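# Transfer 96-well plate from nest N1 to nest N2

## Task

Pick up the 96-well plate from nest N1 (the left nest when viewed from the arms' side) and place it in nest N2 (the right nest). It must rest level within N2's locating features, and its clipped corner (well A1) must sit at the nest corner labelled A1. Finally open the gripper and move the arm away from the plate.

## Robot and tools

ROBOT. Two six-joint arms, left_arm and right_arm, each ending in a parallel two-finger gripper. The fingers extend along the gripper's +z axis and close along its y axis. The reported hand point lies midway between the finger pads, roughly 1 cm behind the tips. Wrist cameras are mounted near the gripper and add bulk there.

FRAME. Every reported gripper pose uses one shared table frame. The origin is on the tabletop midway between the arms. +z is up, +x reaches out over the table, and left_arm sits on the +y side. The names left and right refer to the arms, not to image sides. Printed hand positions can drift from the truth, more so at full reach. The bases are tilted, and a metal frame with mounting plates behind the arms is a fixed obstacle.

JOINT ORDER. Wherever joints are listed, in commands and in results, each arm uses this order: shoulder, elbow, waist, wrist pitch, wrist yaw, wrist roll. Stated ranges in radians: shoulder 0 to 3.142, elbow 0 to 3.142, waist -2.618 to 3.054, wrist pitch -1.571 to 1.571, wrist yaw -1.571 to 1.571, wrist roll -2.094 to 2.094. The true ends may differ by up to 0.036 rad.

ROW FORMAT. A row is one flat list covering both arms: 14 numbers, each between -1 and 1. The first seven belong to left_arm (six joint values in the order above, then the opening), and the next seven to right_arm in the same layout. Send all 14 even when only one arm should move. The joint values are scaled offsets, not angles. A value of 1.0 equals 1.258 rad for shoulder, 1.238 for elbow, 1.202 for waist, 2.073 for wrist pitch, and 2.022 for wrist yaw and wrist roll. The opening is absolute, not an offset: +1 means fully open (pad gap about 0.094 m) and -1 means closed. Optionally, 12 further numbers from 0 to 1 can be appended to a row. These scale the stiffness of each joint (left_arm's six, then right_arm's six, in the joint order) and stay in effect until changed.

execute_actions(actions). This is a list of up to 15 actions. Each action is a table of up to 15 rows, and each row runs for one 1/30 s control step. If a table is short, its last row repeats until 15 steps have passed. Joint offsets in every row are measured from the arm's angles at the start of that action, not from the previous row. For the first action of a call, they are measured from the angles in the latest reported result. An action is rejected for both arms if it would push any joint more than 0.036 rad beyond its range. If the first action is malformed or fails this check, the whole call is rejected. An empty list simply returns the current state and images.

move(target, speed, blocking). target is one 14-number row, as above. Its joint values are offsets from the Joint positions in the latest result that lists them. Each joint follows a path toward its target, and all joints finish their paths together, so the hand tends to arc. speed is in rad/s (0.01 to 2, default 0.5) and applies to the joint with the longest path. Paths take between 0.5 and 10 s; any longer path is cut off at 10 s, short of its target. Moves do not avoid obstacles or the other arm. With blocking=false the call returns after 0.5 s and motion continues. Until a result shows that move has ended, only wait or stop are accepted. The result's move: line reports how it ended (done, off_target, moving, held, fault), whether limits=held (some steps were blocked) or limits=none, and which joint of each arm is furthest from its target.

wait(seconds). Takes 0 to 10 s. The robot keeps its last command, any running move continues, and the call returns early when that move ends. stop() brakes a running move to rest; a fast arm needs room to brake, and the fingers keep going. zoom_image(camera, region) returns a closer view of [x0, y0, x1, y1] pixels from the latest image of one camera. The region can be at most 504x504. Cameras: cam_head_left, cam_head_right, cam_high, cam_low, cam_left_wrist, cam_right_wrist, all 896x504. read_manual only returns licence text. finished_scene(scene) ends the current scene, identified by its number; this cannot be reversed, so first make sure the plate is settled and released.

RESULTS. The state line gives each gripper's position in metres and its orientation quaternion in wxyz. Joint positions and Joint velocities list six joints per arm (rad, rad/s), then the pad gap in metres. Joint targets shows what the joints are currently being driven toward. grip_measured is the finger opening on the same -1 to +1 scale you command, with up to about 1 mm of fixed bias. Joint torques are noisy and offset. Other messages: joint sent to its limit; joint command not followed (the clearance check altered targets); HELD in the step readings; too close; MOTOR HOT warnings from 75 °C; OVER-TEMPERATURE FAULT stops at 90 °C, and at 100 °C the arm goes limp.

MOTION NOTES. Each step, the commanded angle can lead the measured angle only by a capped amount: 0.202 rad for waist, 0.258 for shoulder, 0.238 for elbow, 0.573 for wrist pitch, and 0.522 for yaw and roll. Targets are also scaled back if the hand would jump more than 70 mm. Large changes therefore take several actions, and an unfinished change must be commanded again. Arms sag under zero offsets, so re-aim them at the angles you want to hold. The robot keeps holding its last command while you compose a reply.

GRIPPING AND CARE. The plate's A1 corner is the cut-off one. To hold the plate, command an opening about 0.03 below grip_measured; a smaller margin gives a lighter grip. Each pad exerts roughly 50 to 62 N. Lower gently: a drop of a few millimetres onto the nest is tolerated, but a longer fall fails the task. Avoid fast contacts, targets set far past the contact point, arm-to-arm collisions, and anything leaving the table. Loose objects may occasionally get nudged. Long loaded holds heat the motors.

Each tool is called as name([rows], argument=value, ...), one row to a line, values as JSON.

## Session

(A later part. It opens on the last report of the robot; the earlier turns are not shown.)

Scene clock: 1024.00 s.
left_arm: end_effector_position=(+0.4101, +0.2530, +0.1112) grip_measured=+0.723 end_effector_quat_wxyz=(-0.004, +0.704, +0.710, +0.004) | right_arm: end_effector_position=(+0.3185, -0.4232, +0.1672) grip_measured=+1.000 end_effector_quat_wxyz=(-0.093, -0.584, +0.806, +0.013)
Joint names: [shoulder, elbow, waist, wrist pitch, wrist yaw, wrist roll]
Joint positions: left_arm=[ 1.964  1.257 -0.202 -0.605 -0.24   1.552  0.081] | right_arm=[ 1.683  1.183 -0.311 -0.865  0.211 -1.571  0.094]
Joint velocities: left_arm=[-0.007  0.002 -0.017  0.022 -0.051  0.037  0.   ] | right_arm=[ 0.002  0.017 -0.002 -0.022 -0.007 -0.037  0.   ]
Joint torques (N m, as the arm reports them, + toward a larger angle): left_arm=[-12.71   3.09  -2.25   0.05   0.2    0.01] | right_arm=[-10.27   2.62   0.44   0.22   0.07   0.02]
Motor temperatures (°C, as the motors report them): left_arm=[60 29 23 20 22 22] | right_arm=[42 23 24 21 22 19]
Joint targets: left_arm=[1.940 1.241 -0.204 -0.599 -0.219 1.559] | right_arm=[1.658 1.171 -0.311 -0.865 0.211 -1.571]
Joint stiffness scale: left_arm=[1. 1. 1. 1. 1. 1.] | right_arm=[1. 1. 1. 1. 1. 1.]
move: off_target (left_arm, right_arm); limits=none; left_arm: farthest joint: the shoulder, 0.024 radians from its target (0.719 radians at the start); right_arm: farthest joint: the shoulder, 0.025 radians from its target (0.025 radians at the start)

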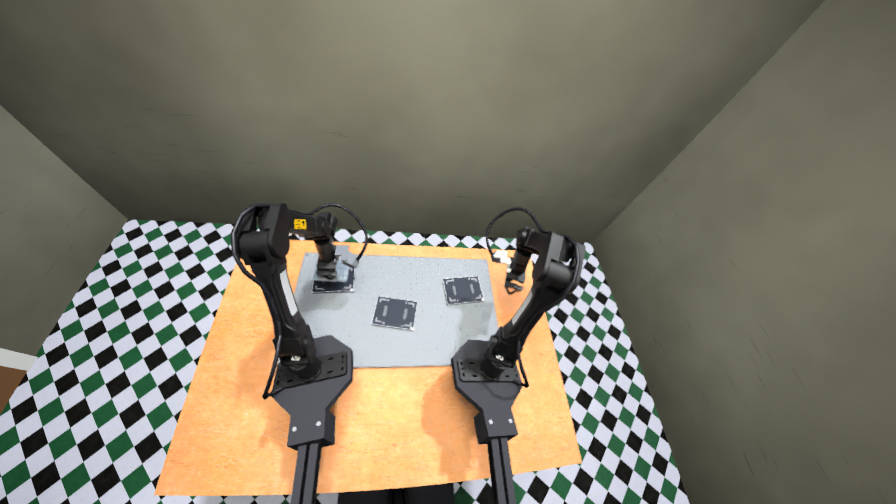

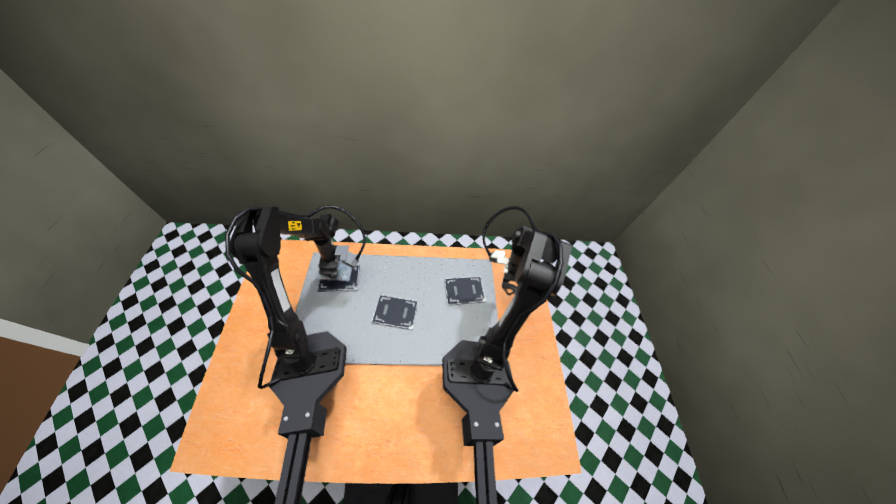

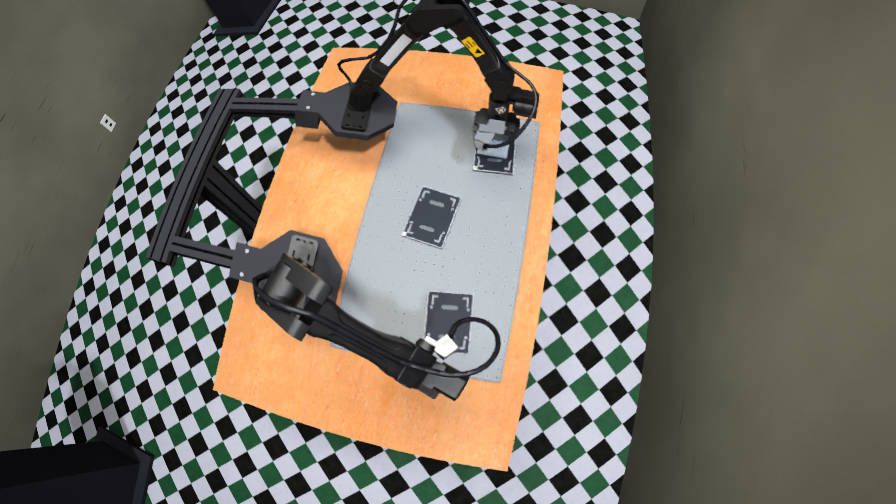

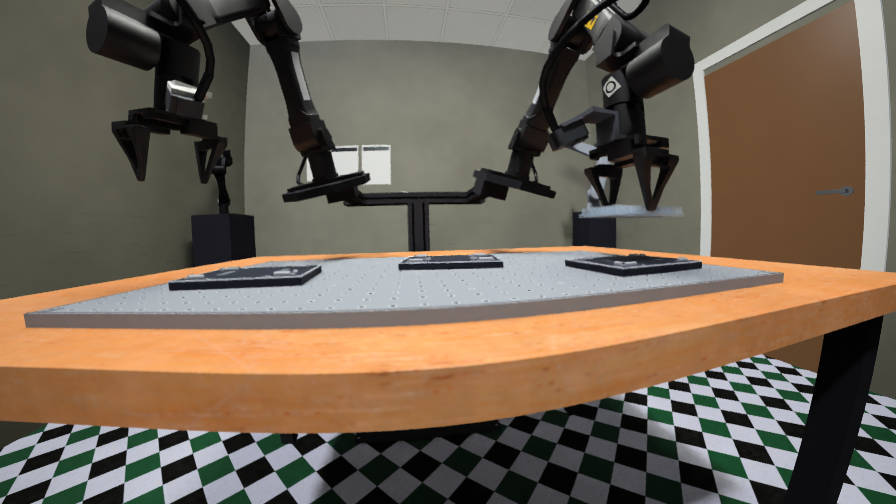

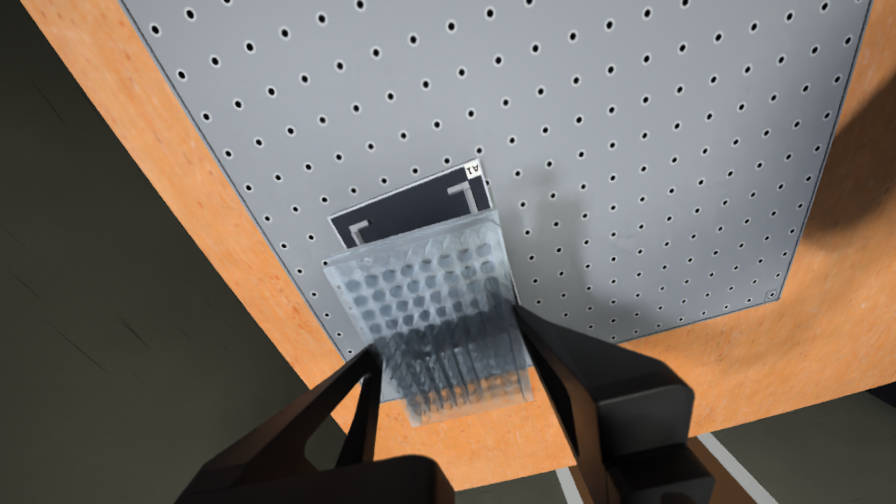

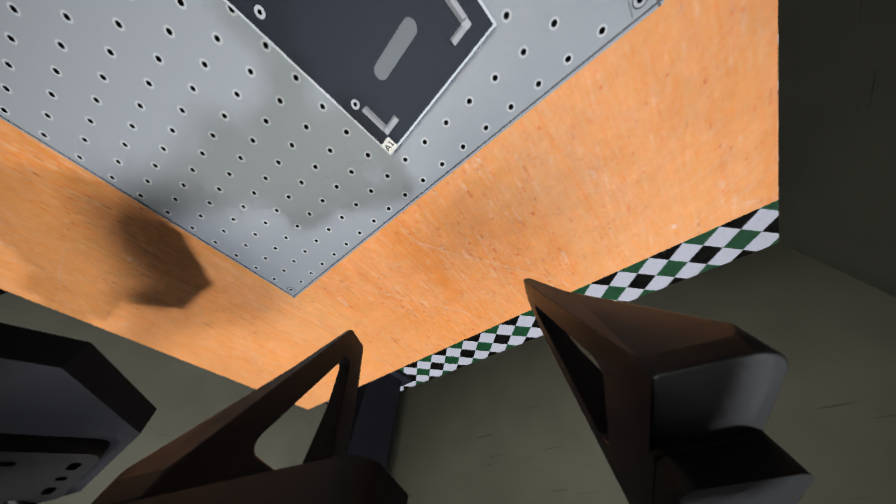

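move(target=[0.1057,0.039,0.040,0.062,0.0213,0.009,0.695,-0.02,-0.01,0,0,0,0,1], speed=0.25)

Scene clock: 1078.90 s.
left_arm: end_effector_position=(+0.4186, +0.2579, +0.0670) grip_measured=+0.723 end_effector_quat_wxyz=(+0.001, +0.692, +0.722, +0.002) | right_arm: end_effector_position=(+0.3185, -0.4232, +0.1672) grip_measured=+1.000 end_effector_quat_wxyz=(-0.093, -0.584, +0.806, +0.013)
Joint names: [shoulder, elbow, waist, wrist pitch, wrist yaw, wrist roll]
Joint positions: left_arm=[ 2.094  1.28  -0.158 -0.483 -0.218  1.564  0.081] | right_arm=[ 1.683  1.183 -0.311 -0.865  0.211 -1.571  0.094]
Joint velocities: left_arm=[-0.012 -0.007 -0.017 -0.095 -0.022 -0.007 -0.001] | right_arm=[-0.027 -0.007 -0.007 -0.051 -0.007  0.007  0.   ]
Joint torques (N m, as the arm reports them, + toward a larger angle): left_arm=[-11.06   5.97  -1.77   0.06   0.2    0.  ] | right_arm=[-10.29   2.65   0.39   0.22   0.08   0.02]
Motor temperatures (°C, as the motors report them): left_arm=[54 27 22 20 22 22] | right_arm=[42 23 24 21 22 19]
Joint targets: left_arm=[2.097 1.305 -0.153 -0.477 -0.197 1.571] | right_arm=[1.658 1.171 -0.311 -0.865 0.211 -1.571]
Joint stiffness scale: left_arm=[1. 1. 1. 1. 1. 1.] | right_arm=[1. 1. 1. 1. 1. 1.]
move: off_target (left_arm, right_arm); limits=none; left_arm: farthest joint: the elbow, 0.026 radians from its target (0.049 radians at the start); right_arm: farthest joint: the shoulder, 0.025 radians from its target (0.025 radians at the start)

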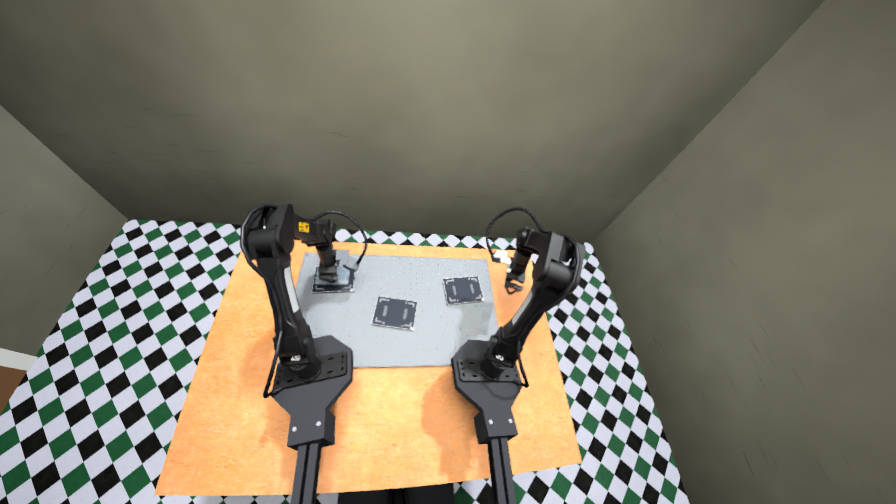

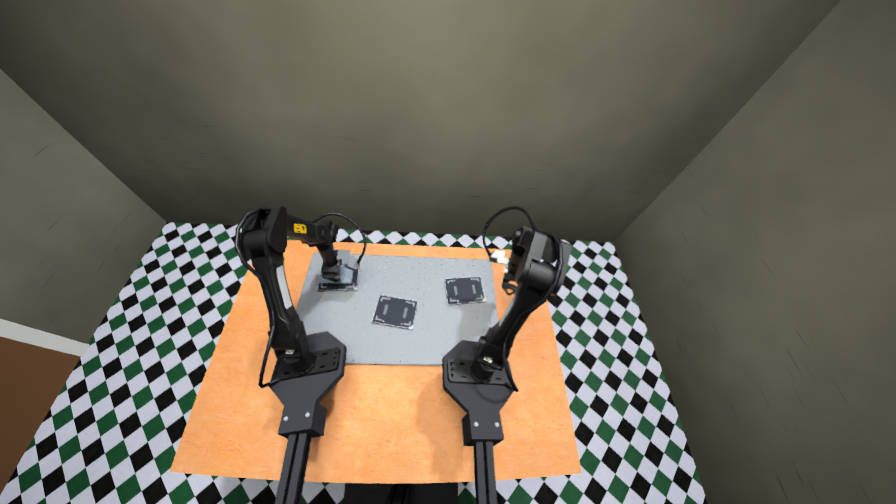

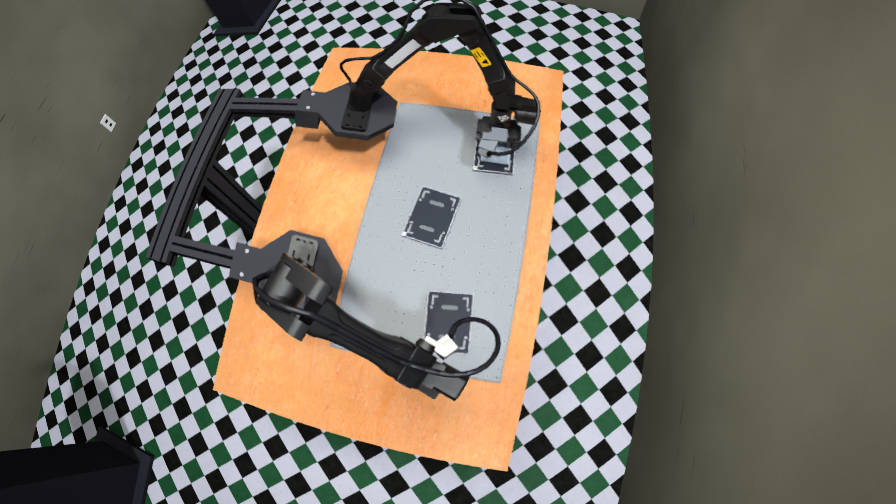

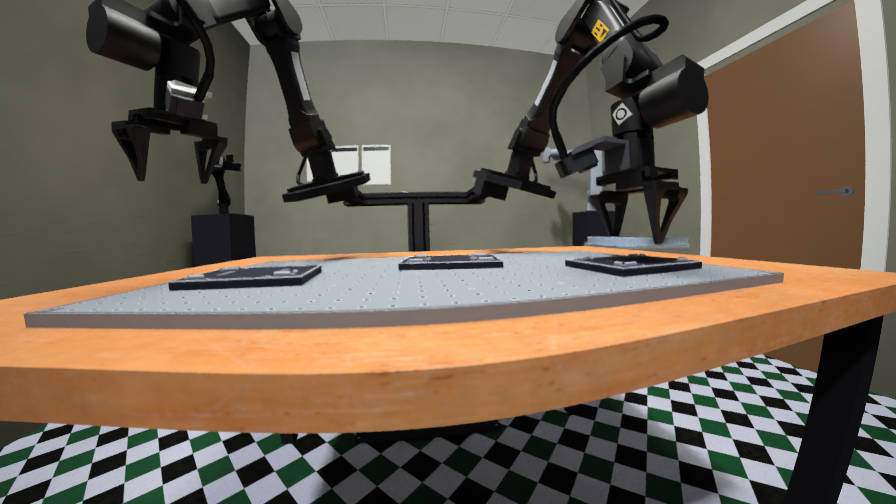

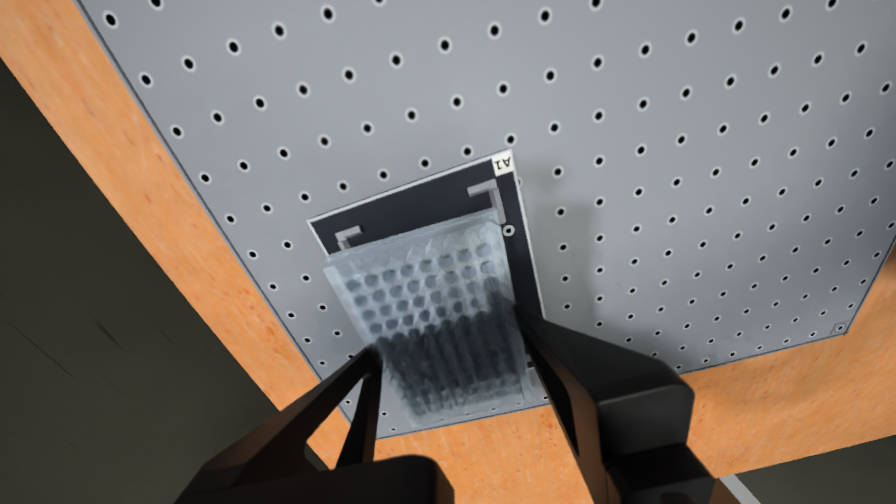

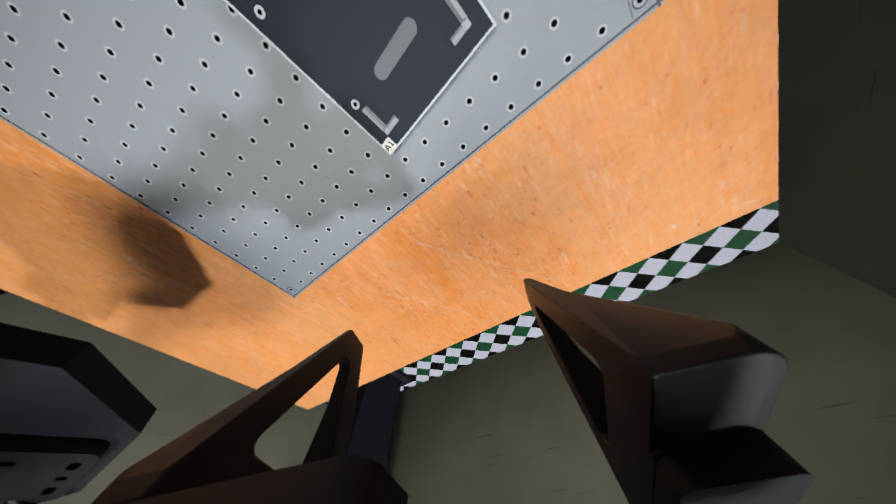

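zoom_image(camera="cam_left_wrist", region=[290,135,560,290])

zoom_image(camera="cam_low", region=[555,200,715,290])

Region (290, 135, 560, 290) of cam_left_wrist's 896x504 image, scaled by 1.867, with more detail than that image has; it fills the top 289 rows of this view, and the rest is white.

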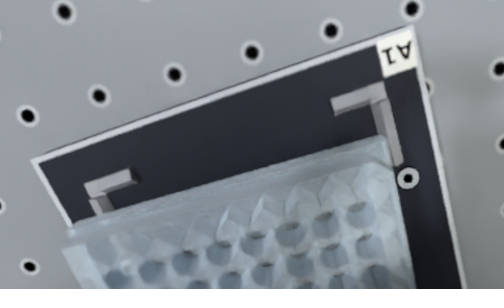

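Region (555, 200, 715, 290) of cam_low's 896x504 image, scaled by 3.150, with more detail than that image has; it fills the top 284 rows of this view, and the rest is white.

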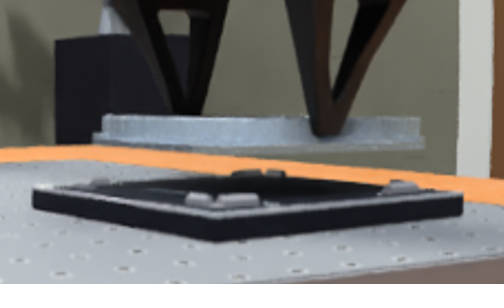

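zoom_image(camera="cam_left_wrist", region=[420,150,540,260])

zoom_image(camera="cam_left_wrist", region=[300,200,420,310])

Region (420, 150, 540, 260) of cam_left_wrist's 896x504 image, scaled by 4.200, with more detail than that image has; it fills the top 462 rows of this view, and the rest is white.

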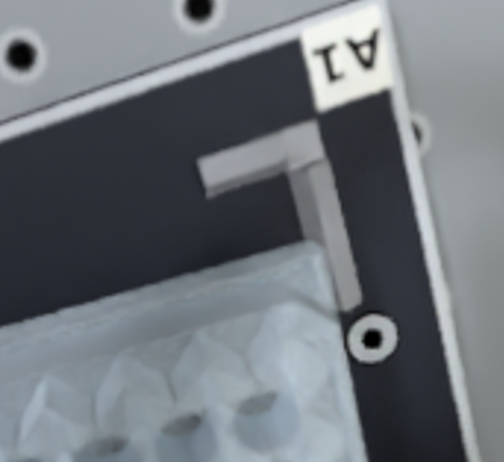

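Region (300, 200, 420, 310) of cam_left_wrist's 896x504 image, scaled by 4.200, with more detail than that image has; it fills the top 462 rows of this view, and the rest is white.

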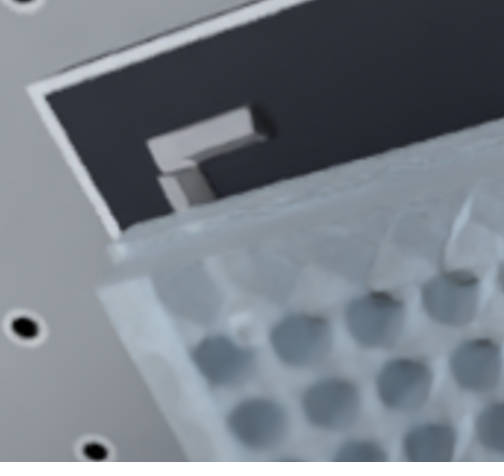

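move(target=[0.0342,-0.0215,0.0134,0.0282,0.005,-0.0104,0.695,-0.02,-0.01,0,0,0,0,1], speed=0.08)

Scene clock: 1124.37 s.
left_arm: end_effector_position=(+0.4161, +0.2589, +0.0514) grip_measured=+0.723 end_effector_quat_wxyz=(+0.000, +0.683, +0.730, +0.003) | right_arm: end_effector_position=(+0.3185, -0.4232, +0.1672) grip_measured=+1.000 end_effector_quat_wxyz=(-0.093, -0.584, +0.806, +0.013)
Joint names: [shoulder, elbow, waist, wrist pitch, wrist yaw, wrist roll]
Joint positions: left_arm=[ 2.131  1.268 -0.148 -0.432 -0.218  1.549  0.081] | right_arm=[ 1.683  1.183 -0.311 -0.865  0.211 -1.571  0.094]
Joint velocities: left_arm=[ 0.012  0.007 -0.002 -0.007 -0.022  0.051 -0.001] | right_arm=[-0.012 -0.012 -0.007 -0.007  0.007 -0.066  0.   ]
Joint torques (N m, as the arm reports them, + toward a larger angle): left_arm=[-10.85   2.52  -1.64   0.09   0.08  -0.1 ] | right_arm=[-10.29   2.6    0.42   0.23   0.08   0.02]
Motor temperatures (°C, as the motors report them): left_arm=[52 28 22 20 23 22] | right_arm=[42 22 23 21 22 19]
Joint targets: left_arm=[2.137 1.253 -0.142 -0.424 -0.208 1.543] | right_arm=[1.658 1.171 -0.311 -0.865 0.211 -1.571]
Joint stiffness scale: left_arm=[1. 1. 1. 1. 1. 1.] | right_arm=[1. 1. 1. 1. 1. 1.]
move: off_target (right_arm); limits=none; left_arm: farthest joint: the elbow, 0.015 radians from its target (0.026 radians at the start); right_arm: farthest joint: the shoulder, 0.025 radians from its target (0.025 radians at the start)

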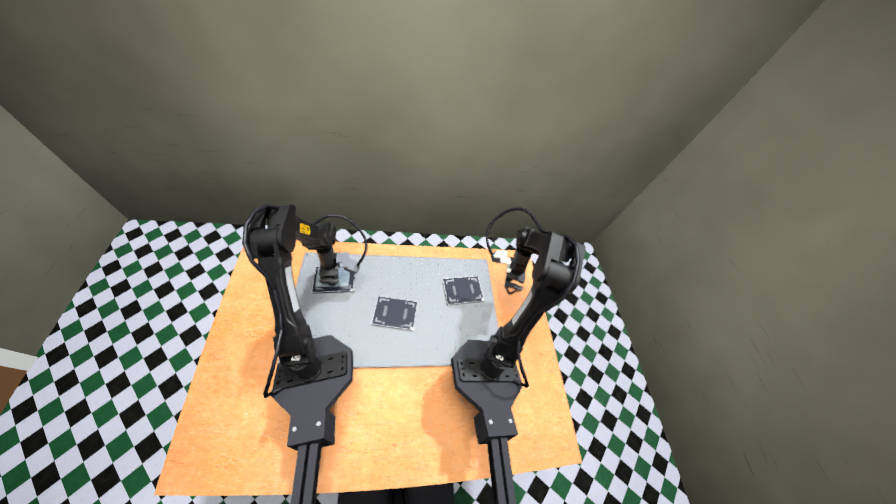

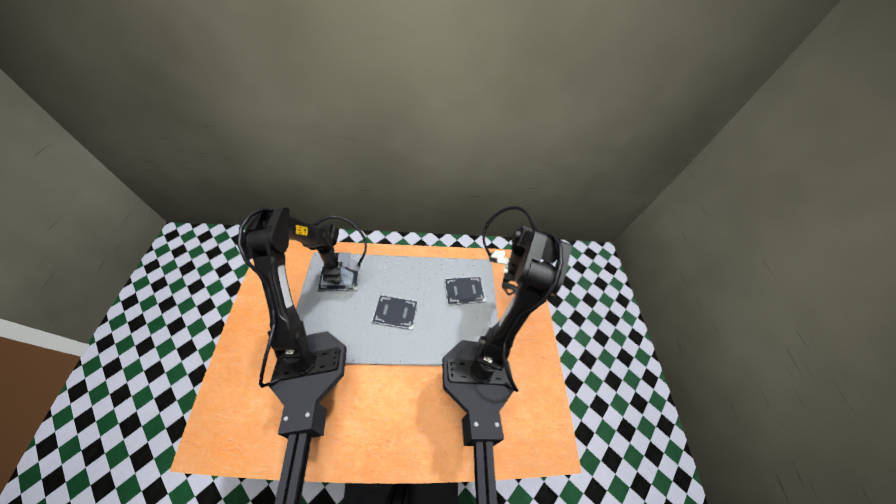

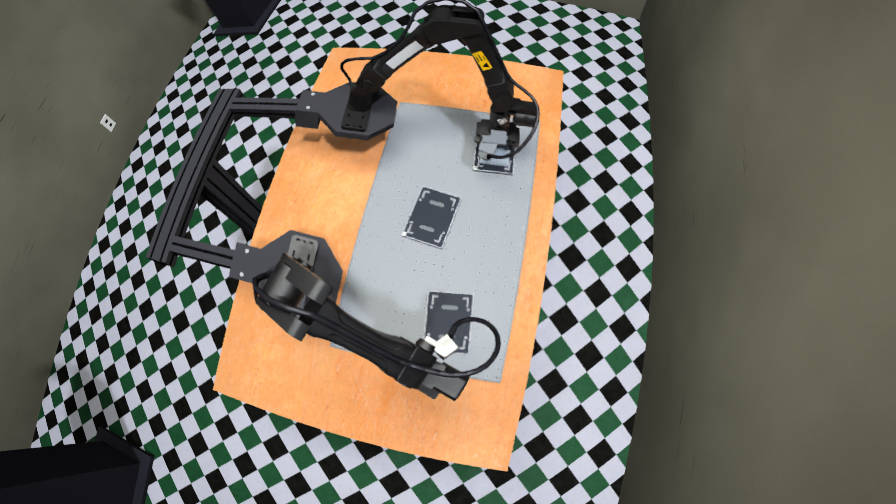

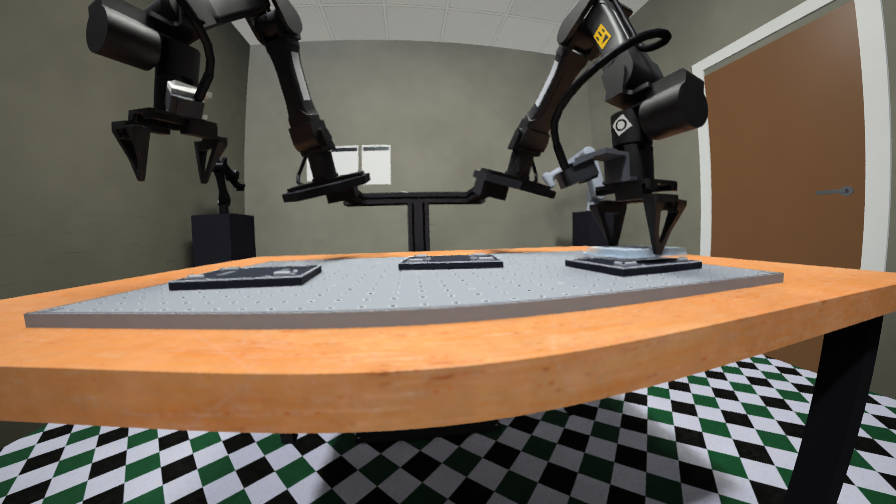

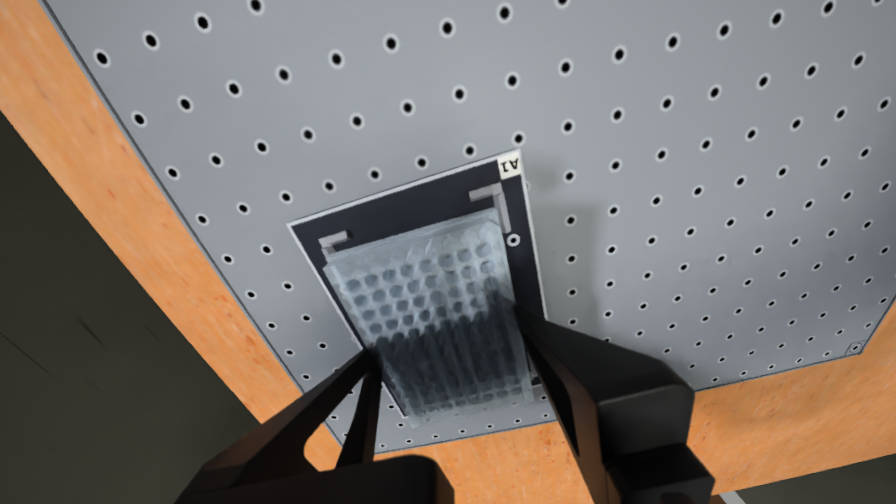

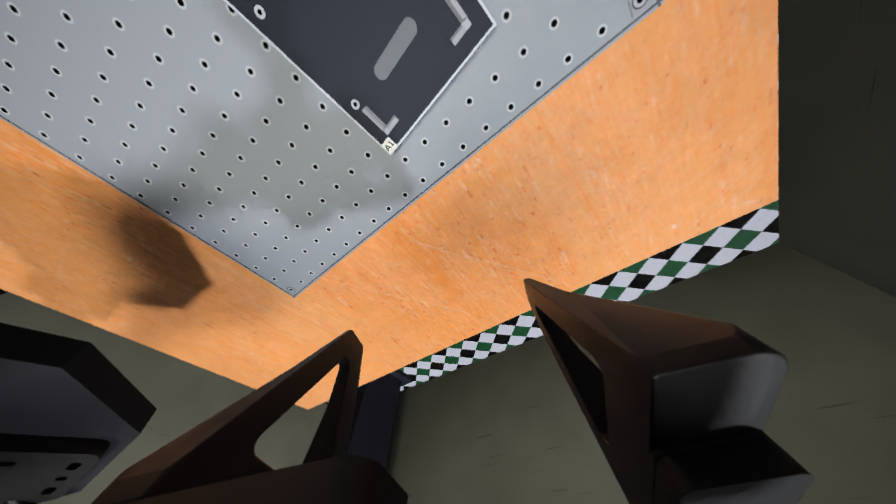

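zoom_image(camera="cam_left_wrist", region=[430,150,550,260])

zoom_image(camera="cam_left_wrist", region=[280,200,400,310])

zoom_image(camera="cam_low", region=[555,225,715,290])

Region (430, 150, 550, 260) of cam_left_wrist's 896x504 image, scaled by 4.200, with more detail than that image has; it fills the top 462 rows of this view, and the rest is white.

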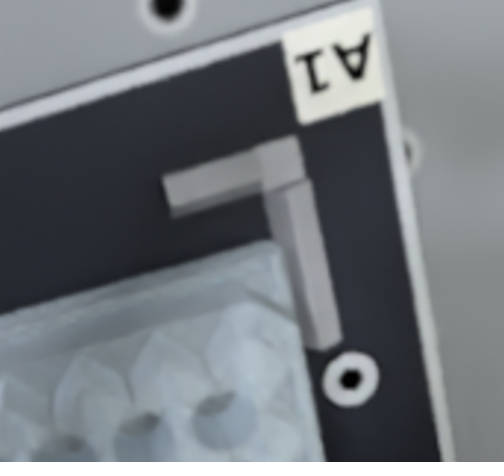

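Region (280, 200, 400, 310) of cam_left_wrist's 896x504 image, scaled by 4.200, with more detail than that image has; it fills the top 462 rows of this view, and the rest is white.

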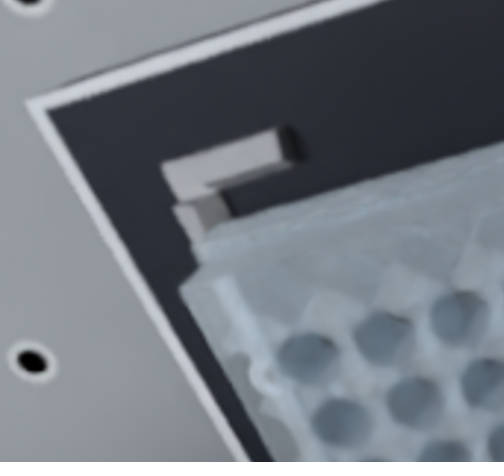

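Region (555, 225, 715, 290) of cam_low's 896x504 image, scaled by 3.150, with more detail than that image has; it fills the top 205 rows of this view, and the rest is white.

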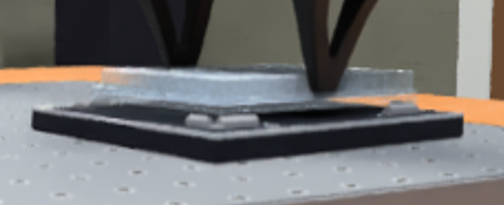

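move(target=[0.0151,-0.011,0.0075,0.0101,0.005,-0.003,0.695,-0.02,-0.01,0,0,0,0,1], speed=0.03)

Scene clock: 1186.00 s.
left_arm: end_effector_position=(+0.4181, +0.2588, +0.0504) grip_measured=+0.723 end_effector_quat_wxyz=(+0.003, +0.682, +0.731, +0.006) | right_arm: end_effector_position=(+0.3185, -0.4232, +0.1672) grip_measured=+1.000 end_effector_quat_wxyz=(-0.093, -0.584, +0.806, +0.013)
Joint names: [shoulder, elbow, waist, wrist pitch, wrist yaw, wrist roll]
Joint positions: left_arm=[ 2.134  1.268 -0.148 -0.421 -0.218  1.548  0.081] | right_arm=[ 1.683  1.183 -0.311 -0.865  0.211 -1.571  0.094]
Joint velocities: left_arm=[-0.002 -0.017 -0.002 -0.037 -0.081 -0.051 -0.001] | right_arm=[-0.002  0.002 -0.002  0.007 -0.007 -0.037  0.   ]
Joint torques (N m, as the arm reports them, + toward a larger angle): left_arm=[-10.12   2.63  -1.36   0.13   0.08  -0.08] | right_arm=[-10.29   2.6    0.36   0.22   0.07   0.01]
Motor temperatures (°C, as the motors report them): left_arm=[51 26 22 20 22 22] | right_arm=[43 22 23 21 22 19]
Joint targets: left_arm=[2.150 1.255 -0.139 -0.411 -0.207 1.543] | right_arm=[1.658 1.171 -0.311 -0.865 0.211 -1.571]
Joint stiffness scale: left_arm=[1. 1. 1. 1. 1. 1.] | right_arm=[1. 1. 1. 1. 1. 1.]
move: off_target (right_arm); limits=none; left_arm: farthest joint: the shoulder, 0.016 radians from its target (0.019 radians at the start); right_arm: farthest joint: the shoulder, 0.025 radians from its target (0.025 radians at the start)

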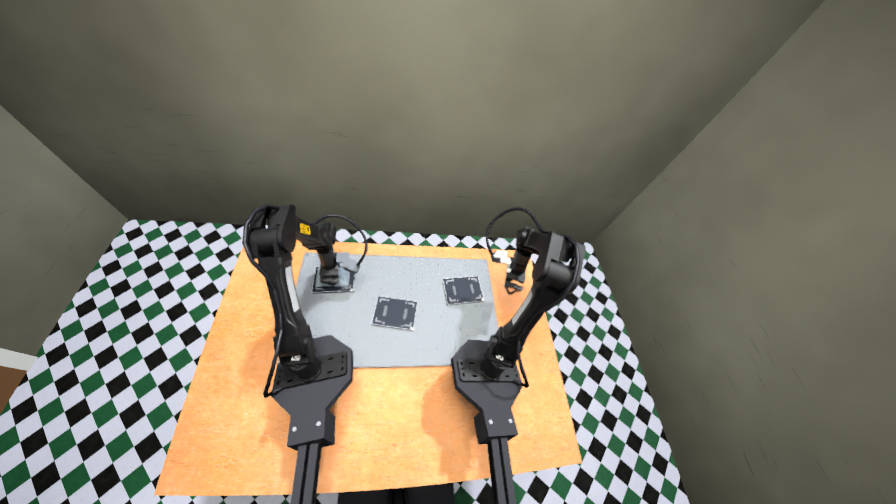

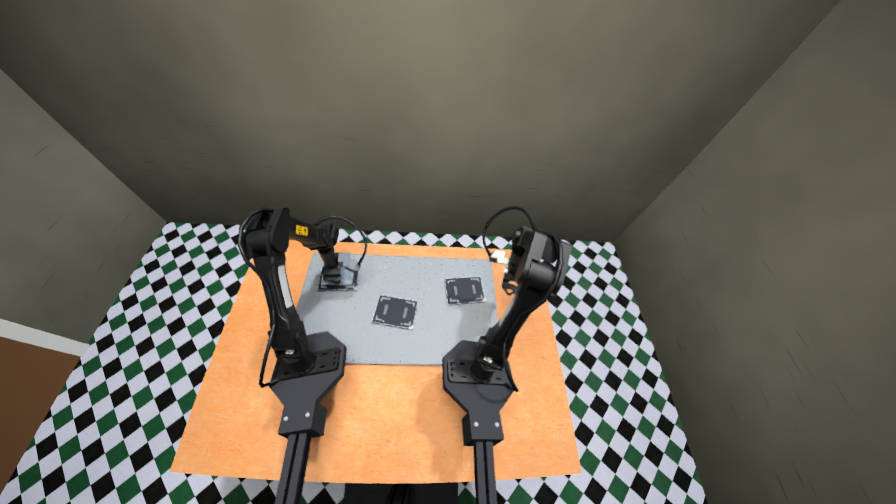

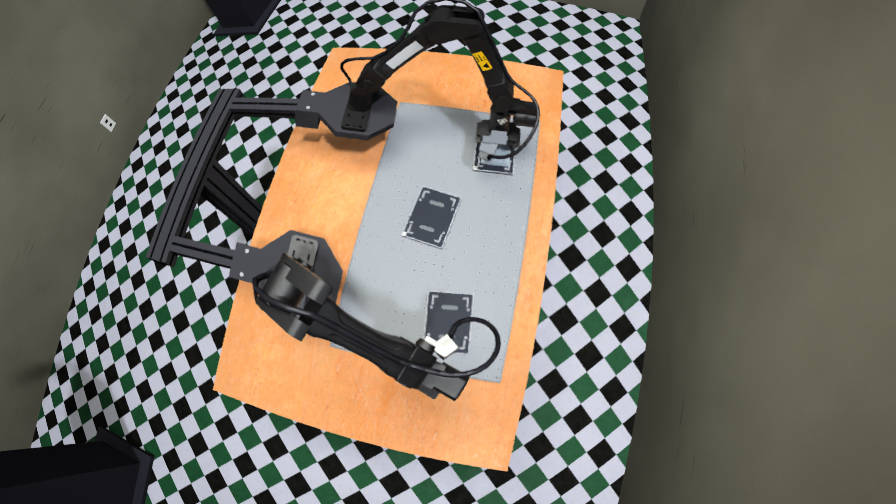

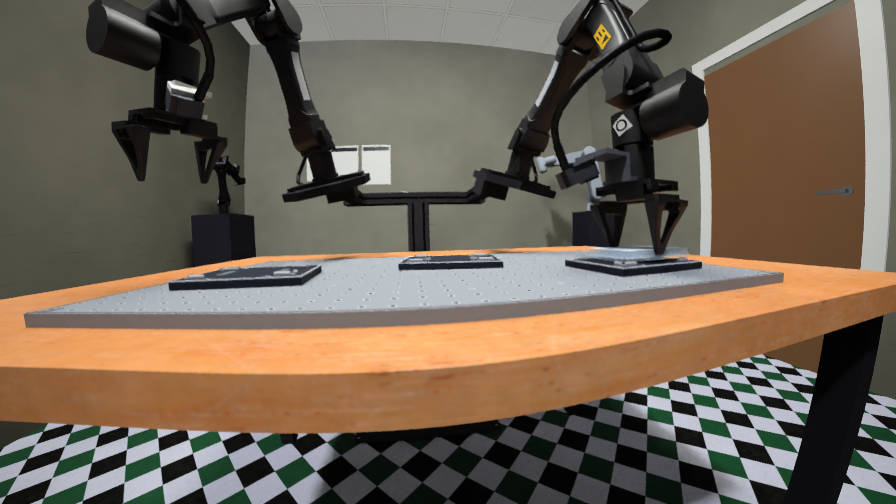

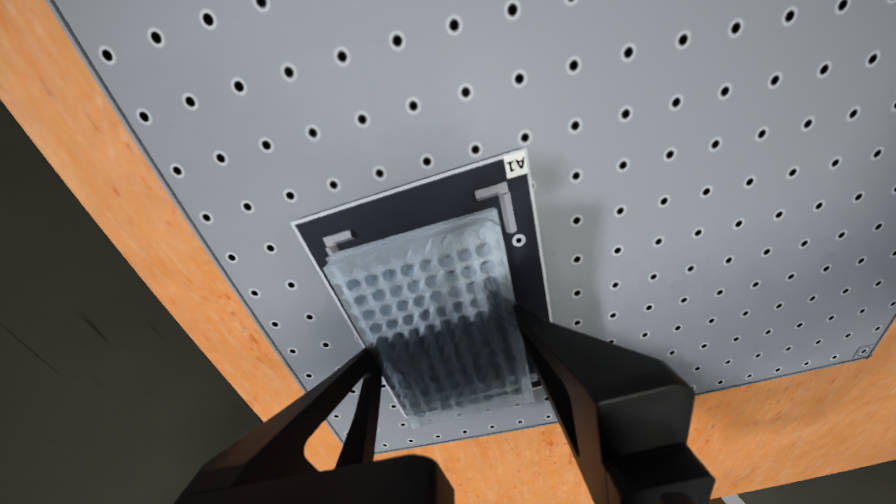

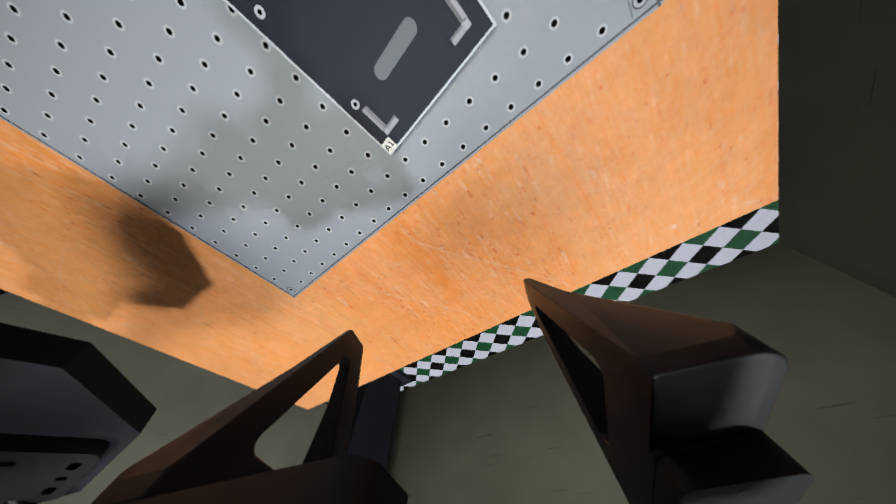

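execute_actions([
  [[0.0223,-0.0105,0.0075,0.0048,0.0054,-0.0025,0.695,-0.02,-0.01,0,0,0,0,1],[0.0223,-0.0105,0.0075,0.0048,0.0054,-0.0025,0.695,-0.02,-0.01,0,0,0,0,1],[0.0223,-0.0105,0.0075,0.0048,0.0054,-0.0025,0.695,-0.02,-0.01,0,0,0,0,1],[0.0087,-0.0105,0.0075,0.0048,0.0054,-0.0025,0.695,-0.02,-0.01,0,0,0,0,1]],
])

Scene clock: 1201.87 s.
left_arm: end_effector_position=(+0.4181, +0.2588, +0.0504) grip_measured=+0.723 end_effector_quat_wxyz=(+0.003, +0.682, +0.731, +0.006) | right_arm: end_effector_position=(+0.3185, -0.4232, +0.1672) grip_measured=+1.000 end_effector_quat_wxyz=(-0.093, -0.584, +0.806, +0.013)
Joint names: [shoulder, elbow, waist, wrist pitch, wrist yaw, wrist roll]
Joint positions: left_arm=[ 2.134  1.268 -0.148 -0.421 -0.218  1.548  0.081] | right_arm=[ 1.683  1.183 -0.311 -0.865  0.211 -1.571  0.094]
Joint velocities: left_arm=[-0.012 -0.012  0.002 -0.037 -0.007  0.037  0.002] | right_arm=[ 0.007 -0.022  0.002 -0.095  0.007  0.022  0.   ]
Joint torques (N m, as the arm reports them, + toward a larger angle): left_arm=[-10.47   2.68  -1.41   0.12   0.09  -0.08] | right_arm=[-10.25   2.62   0.37   0.23   0.07   0.03]
Motor temperatures (°C, as the motors report them): left_arm=[50 26 22 21 22 22] | right_arm=[43 22 23 21 22 19]
Joint targets: left_arm=[2.145 1.255 -0.139 -0.411 -0.207 1.543] | right_arm=[1.658 1.171 -0.311 -0.865 0.211 -1.571]
Joint stiffness scale: left_arm=[1. 1. 1. 1. 1. 1.] | right_arm=[1. 1. 1. 1. 1. 1.]
Step readings (joint positions):
0: left_arm=[2.134 1.268 -0.148 -0.421 -0.218 1.548] | right_arm=[1.683 1.183 -0.311 -0.865 0.211 -1.571]
1: left_arm=[2.134 1.268 -0.148 -0.421 -0.218 1.548] | right_arm=[1.683 1.183 -0.311 -0.865 0.211 -1.571]
2: left_arm=[2.134 1.268 -0.148 -0.421 -0.218 1.548] | right_arm=[1.683 1.183 -0.311 -0.865 0.211 -1.571]
4: left_arm=[2.134 1.268 -0.148 -0.421 -0.218 1.548] | right_arm=[1.683 1.183 -0.311 -0.865 0.211 -1.571]
8: left_arm=[2.134 1.268 -0.148 -0.421 -0.218 1.548] | right_arm=[1.683 1.183 -0.311 -0.865 0.211 -1.571]
15: Joint positions above

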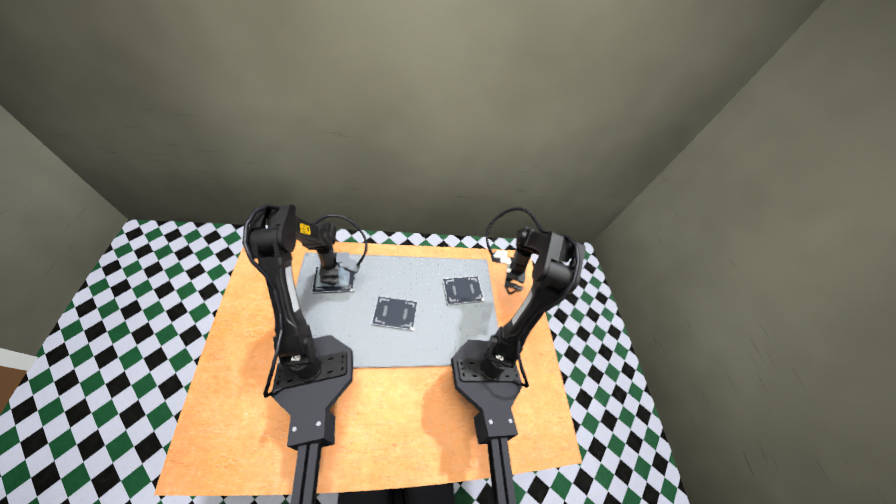

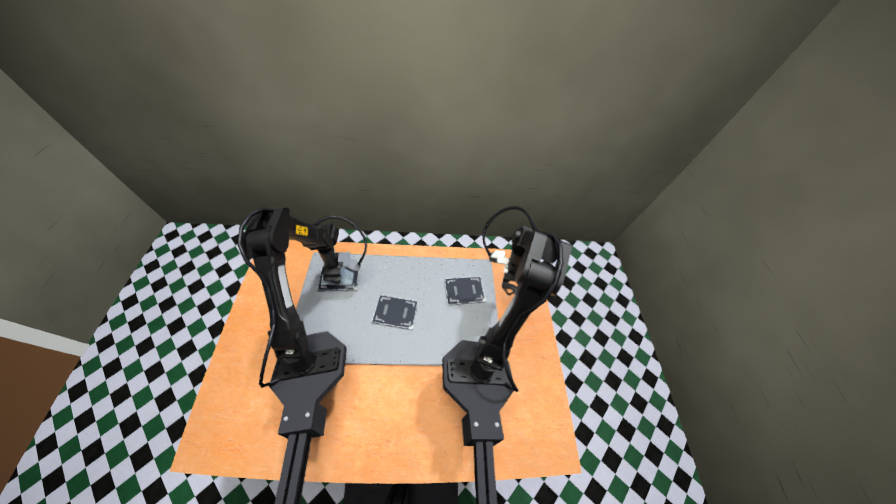

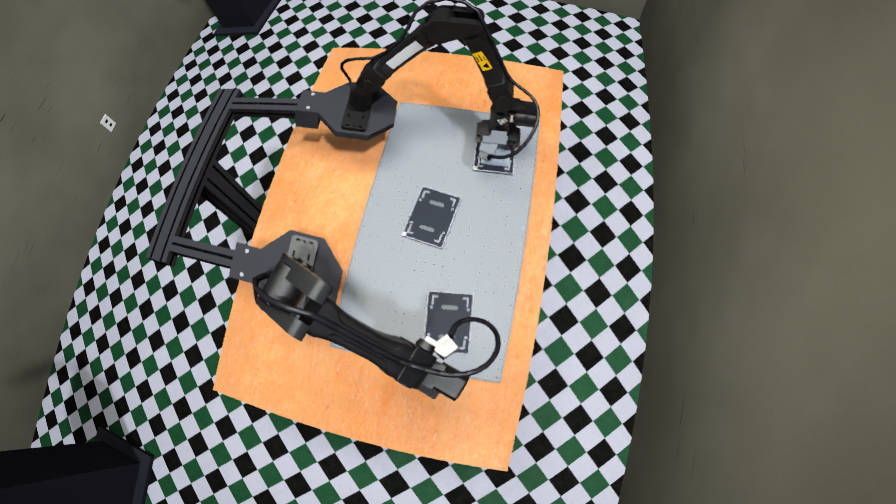

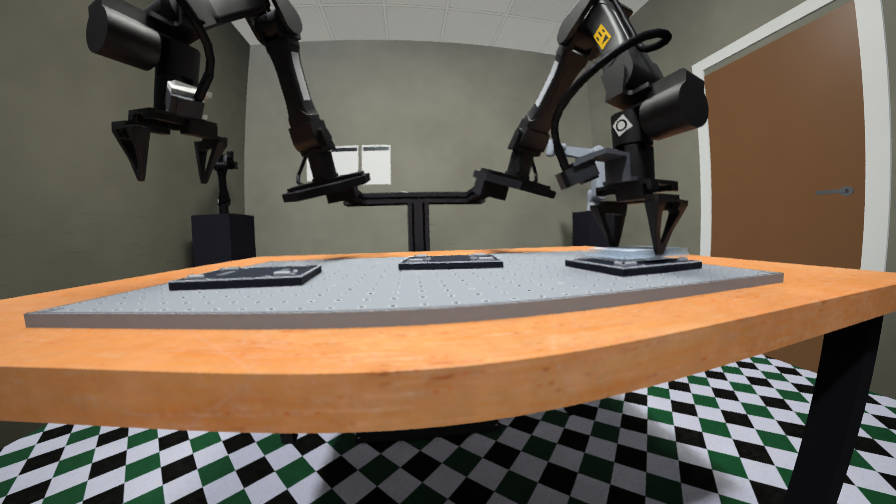

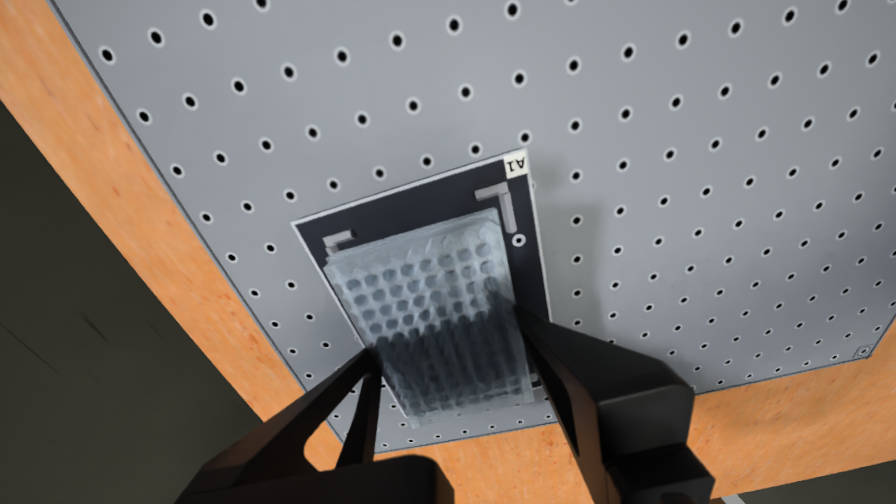

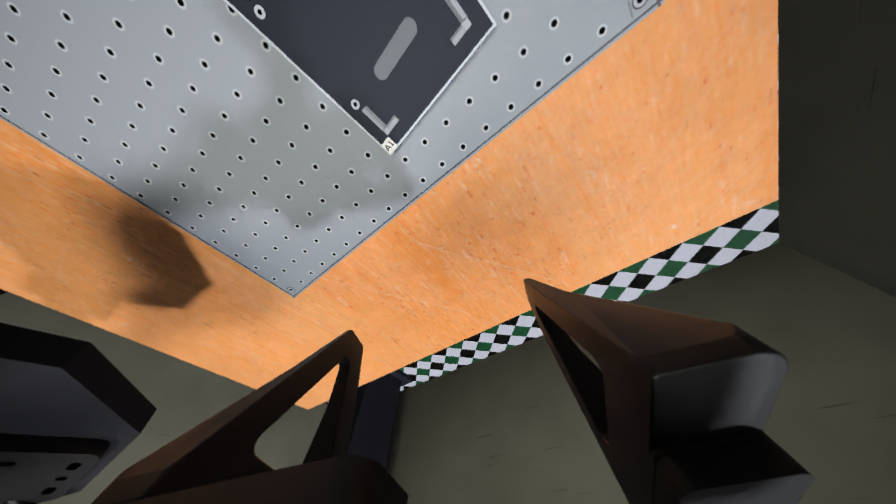

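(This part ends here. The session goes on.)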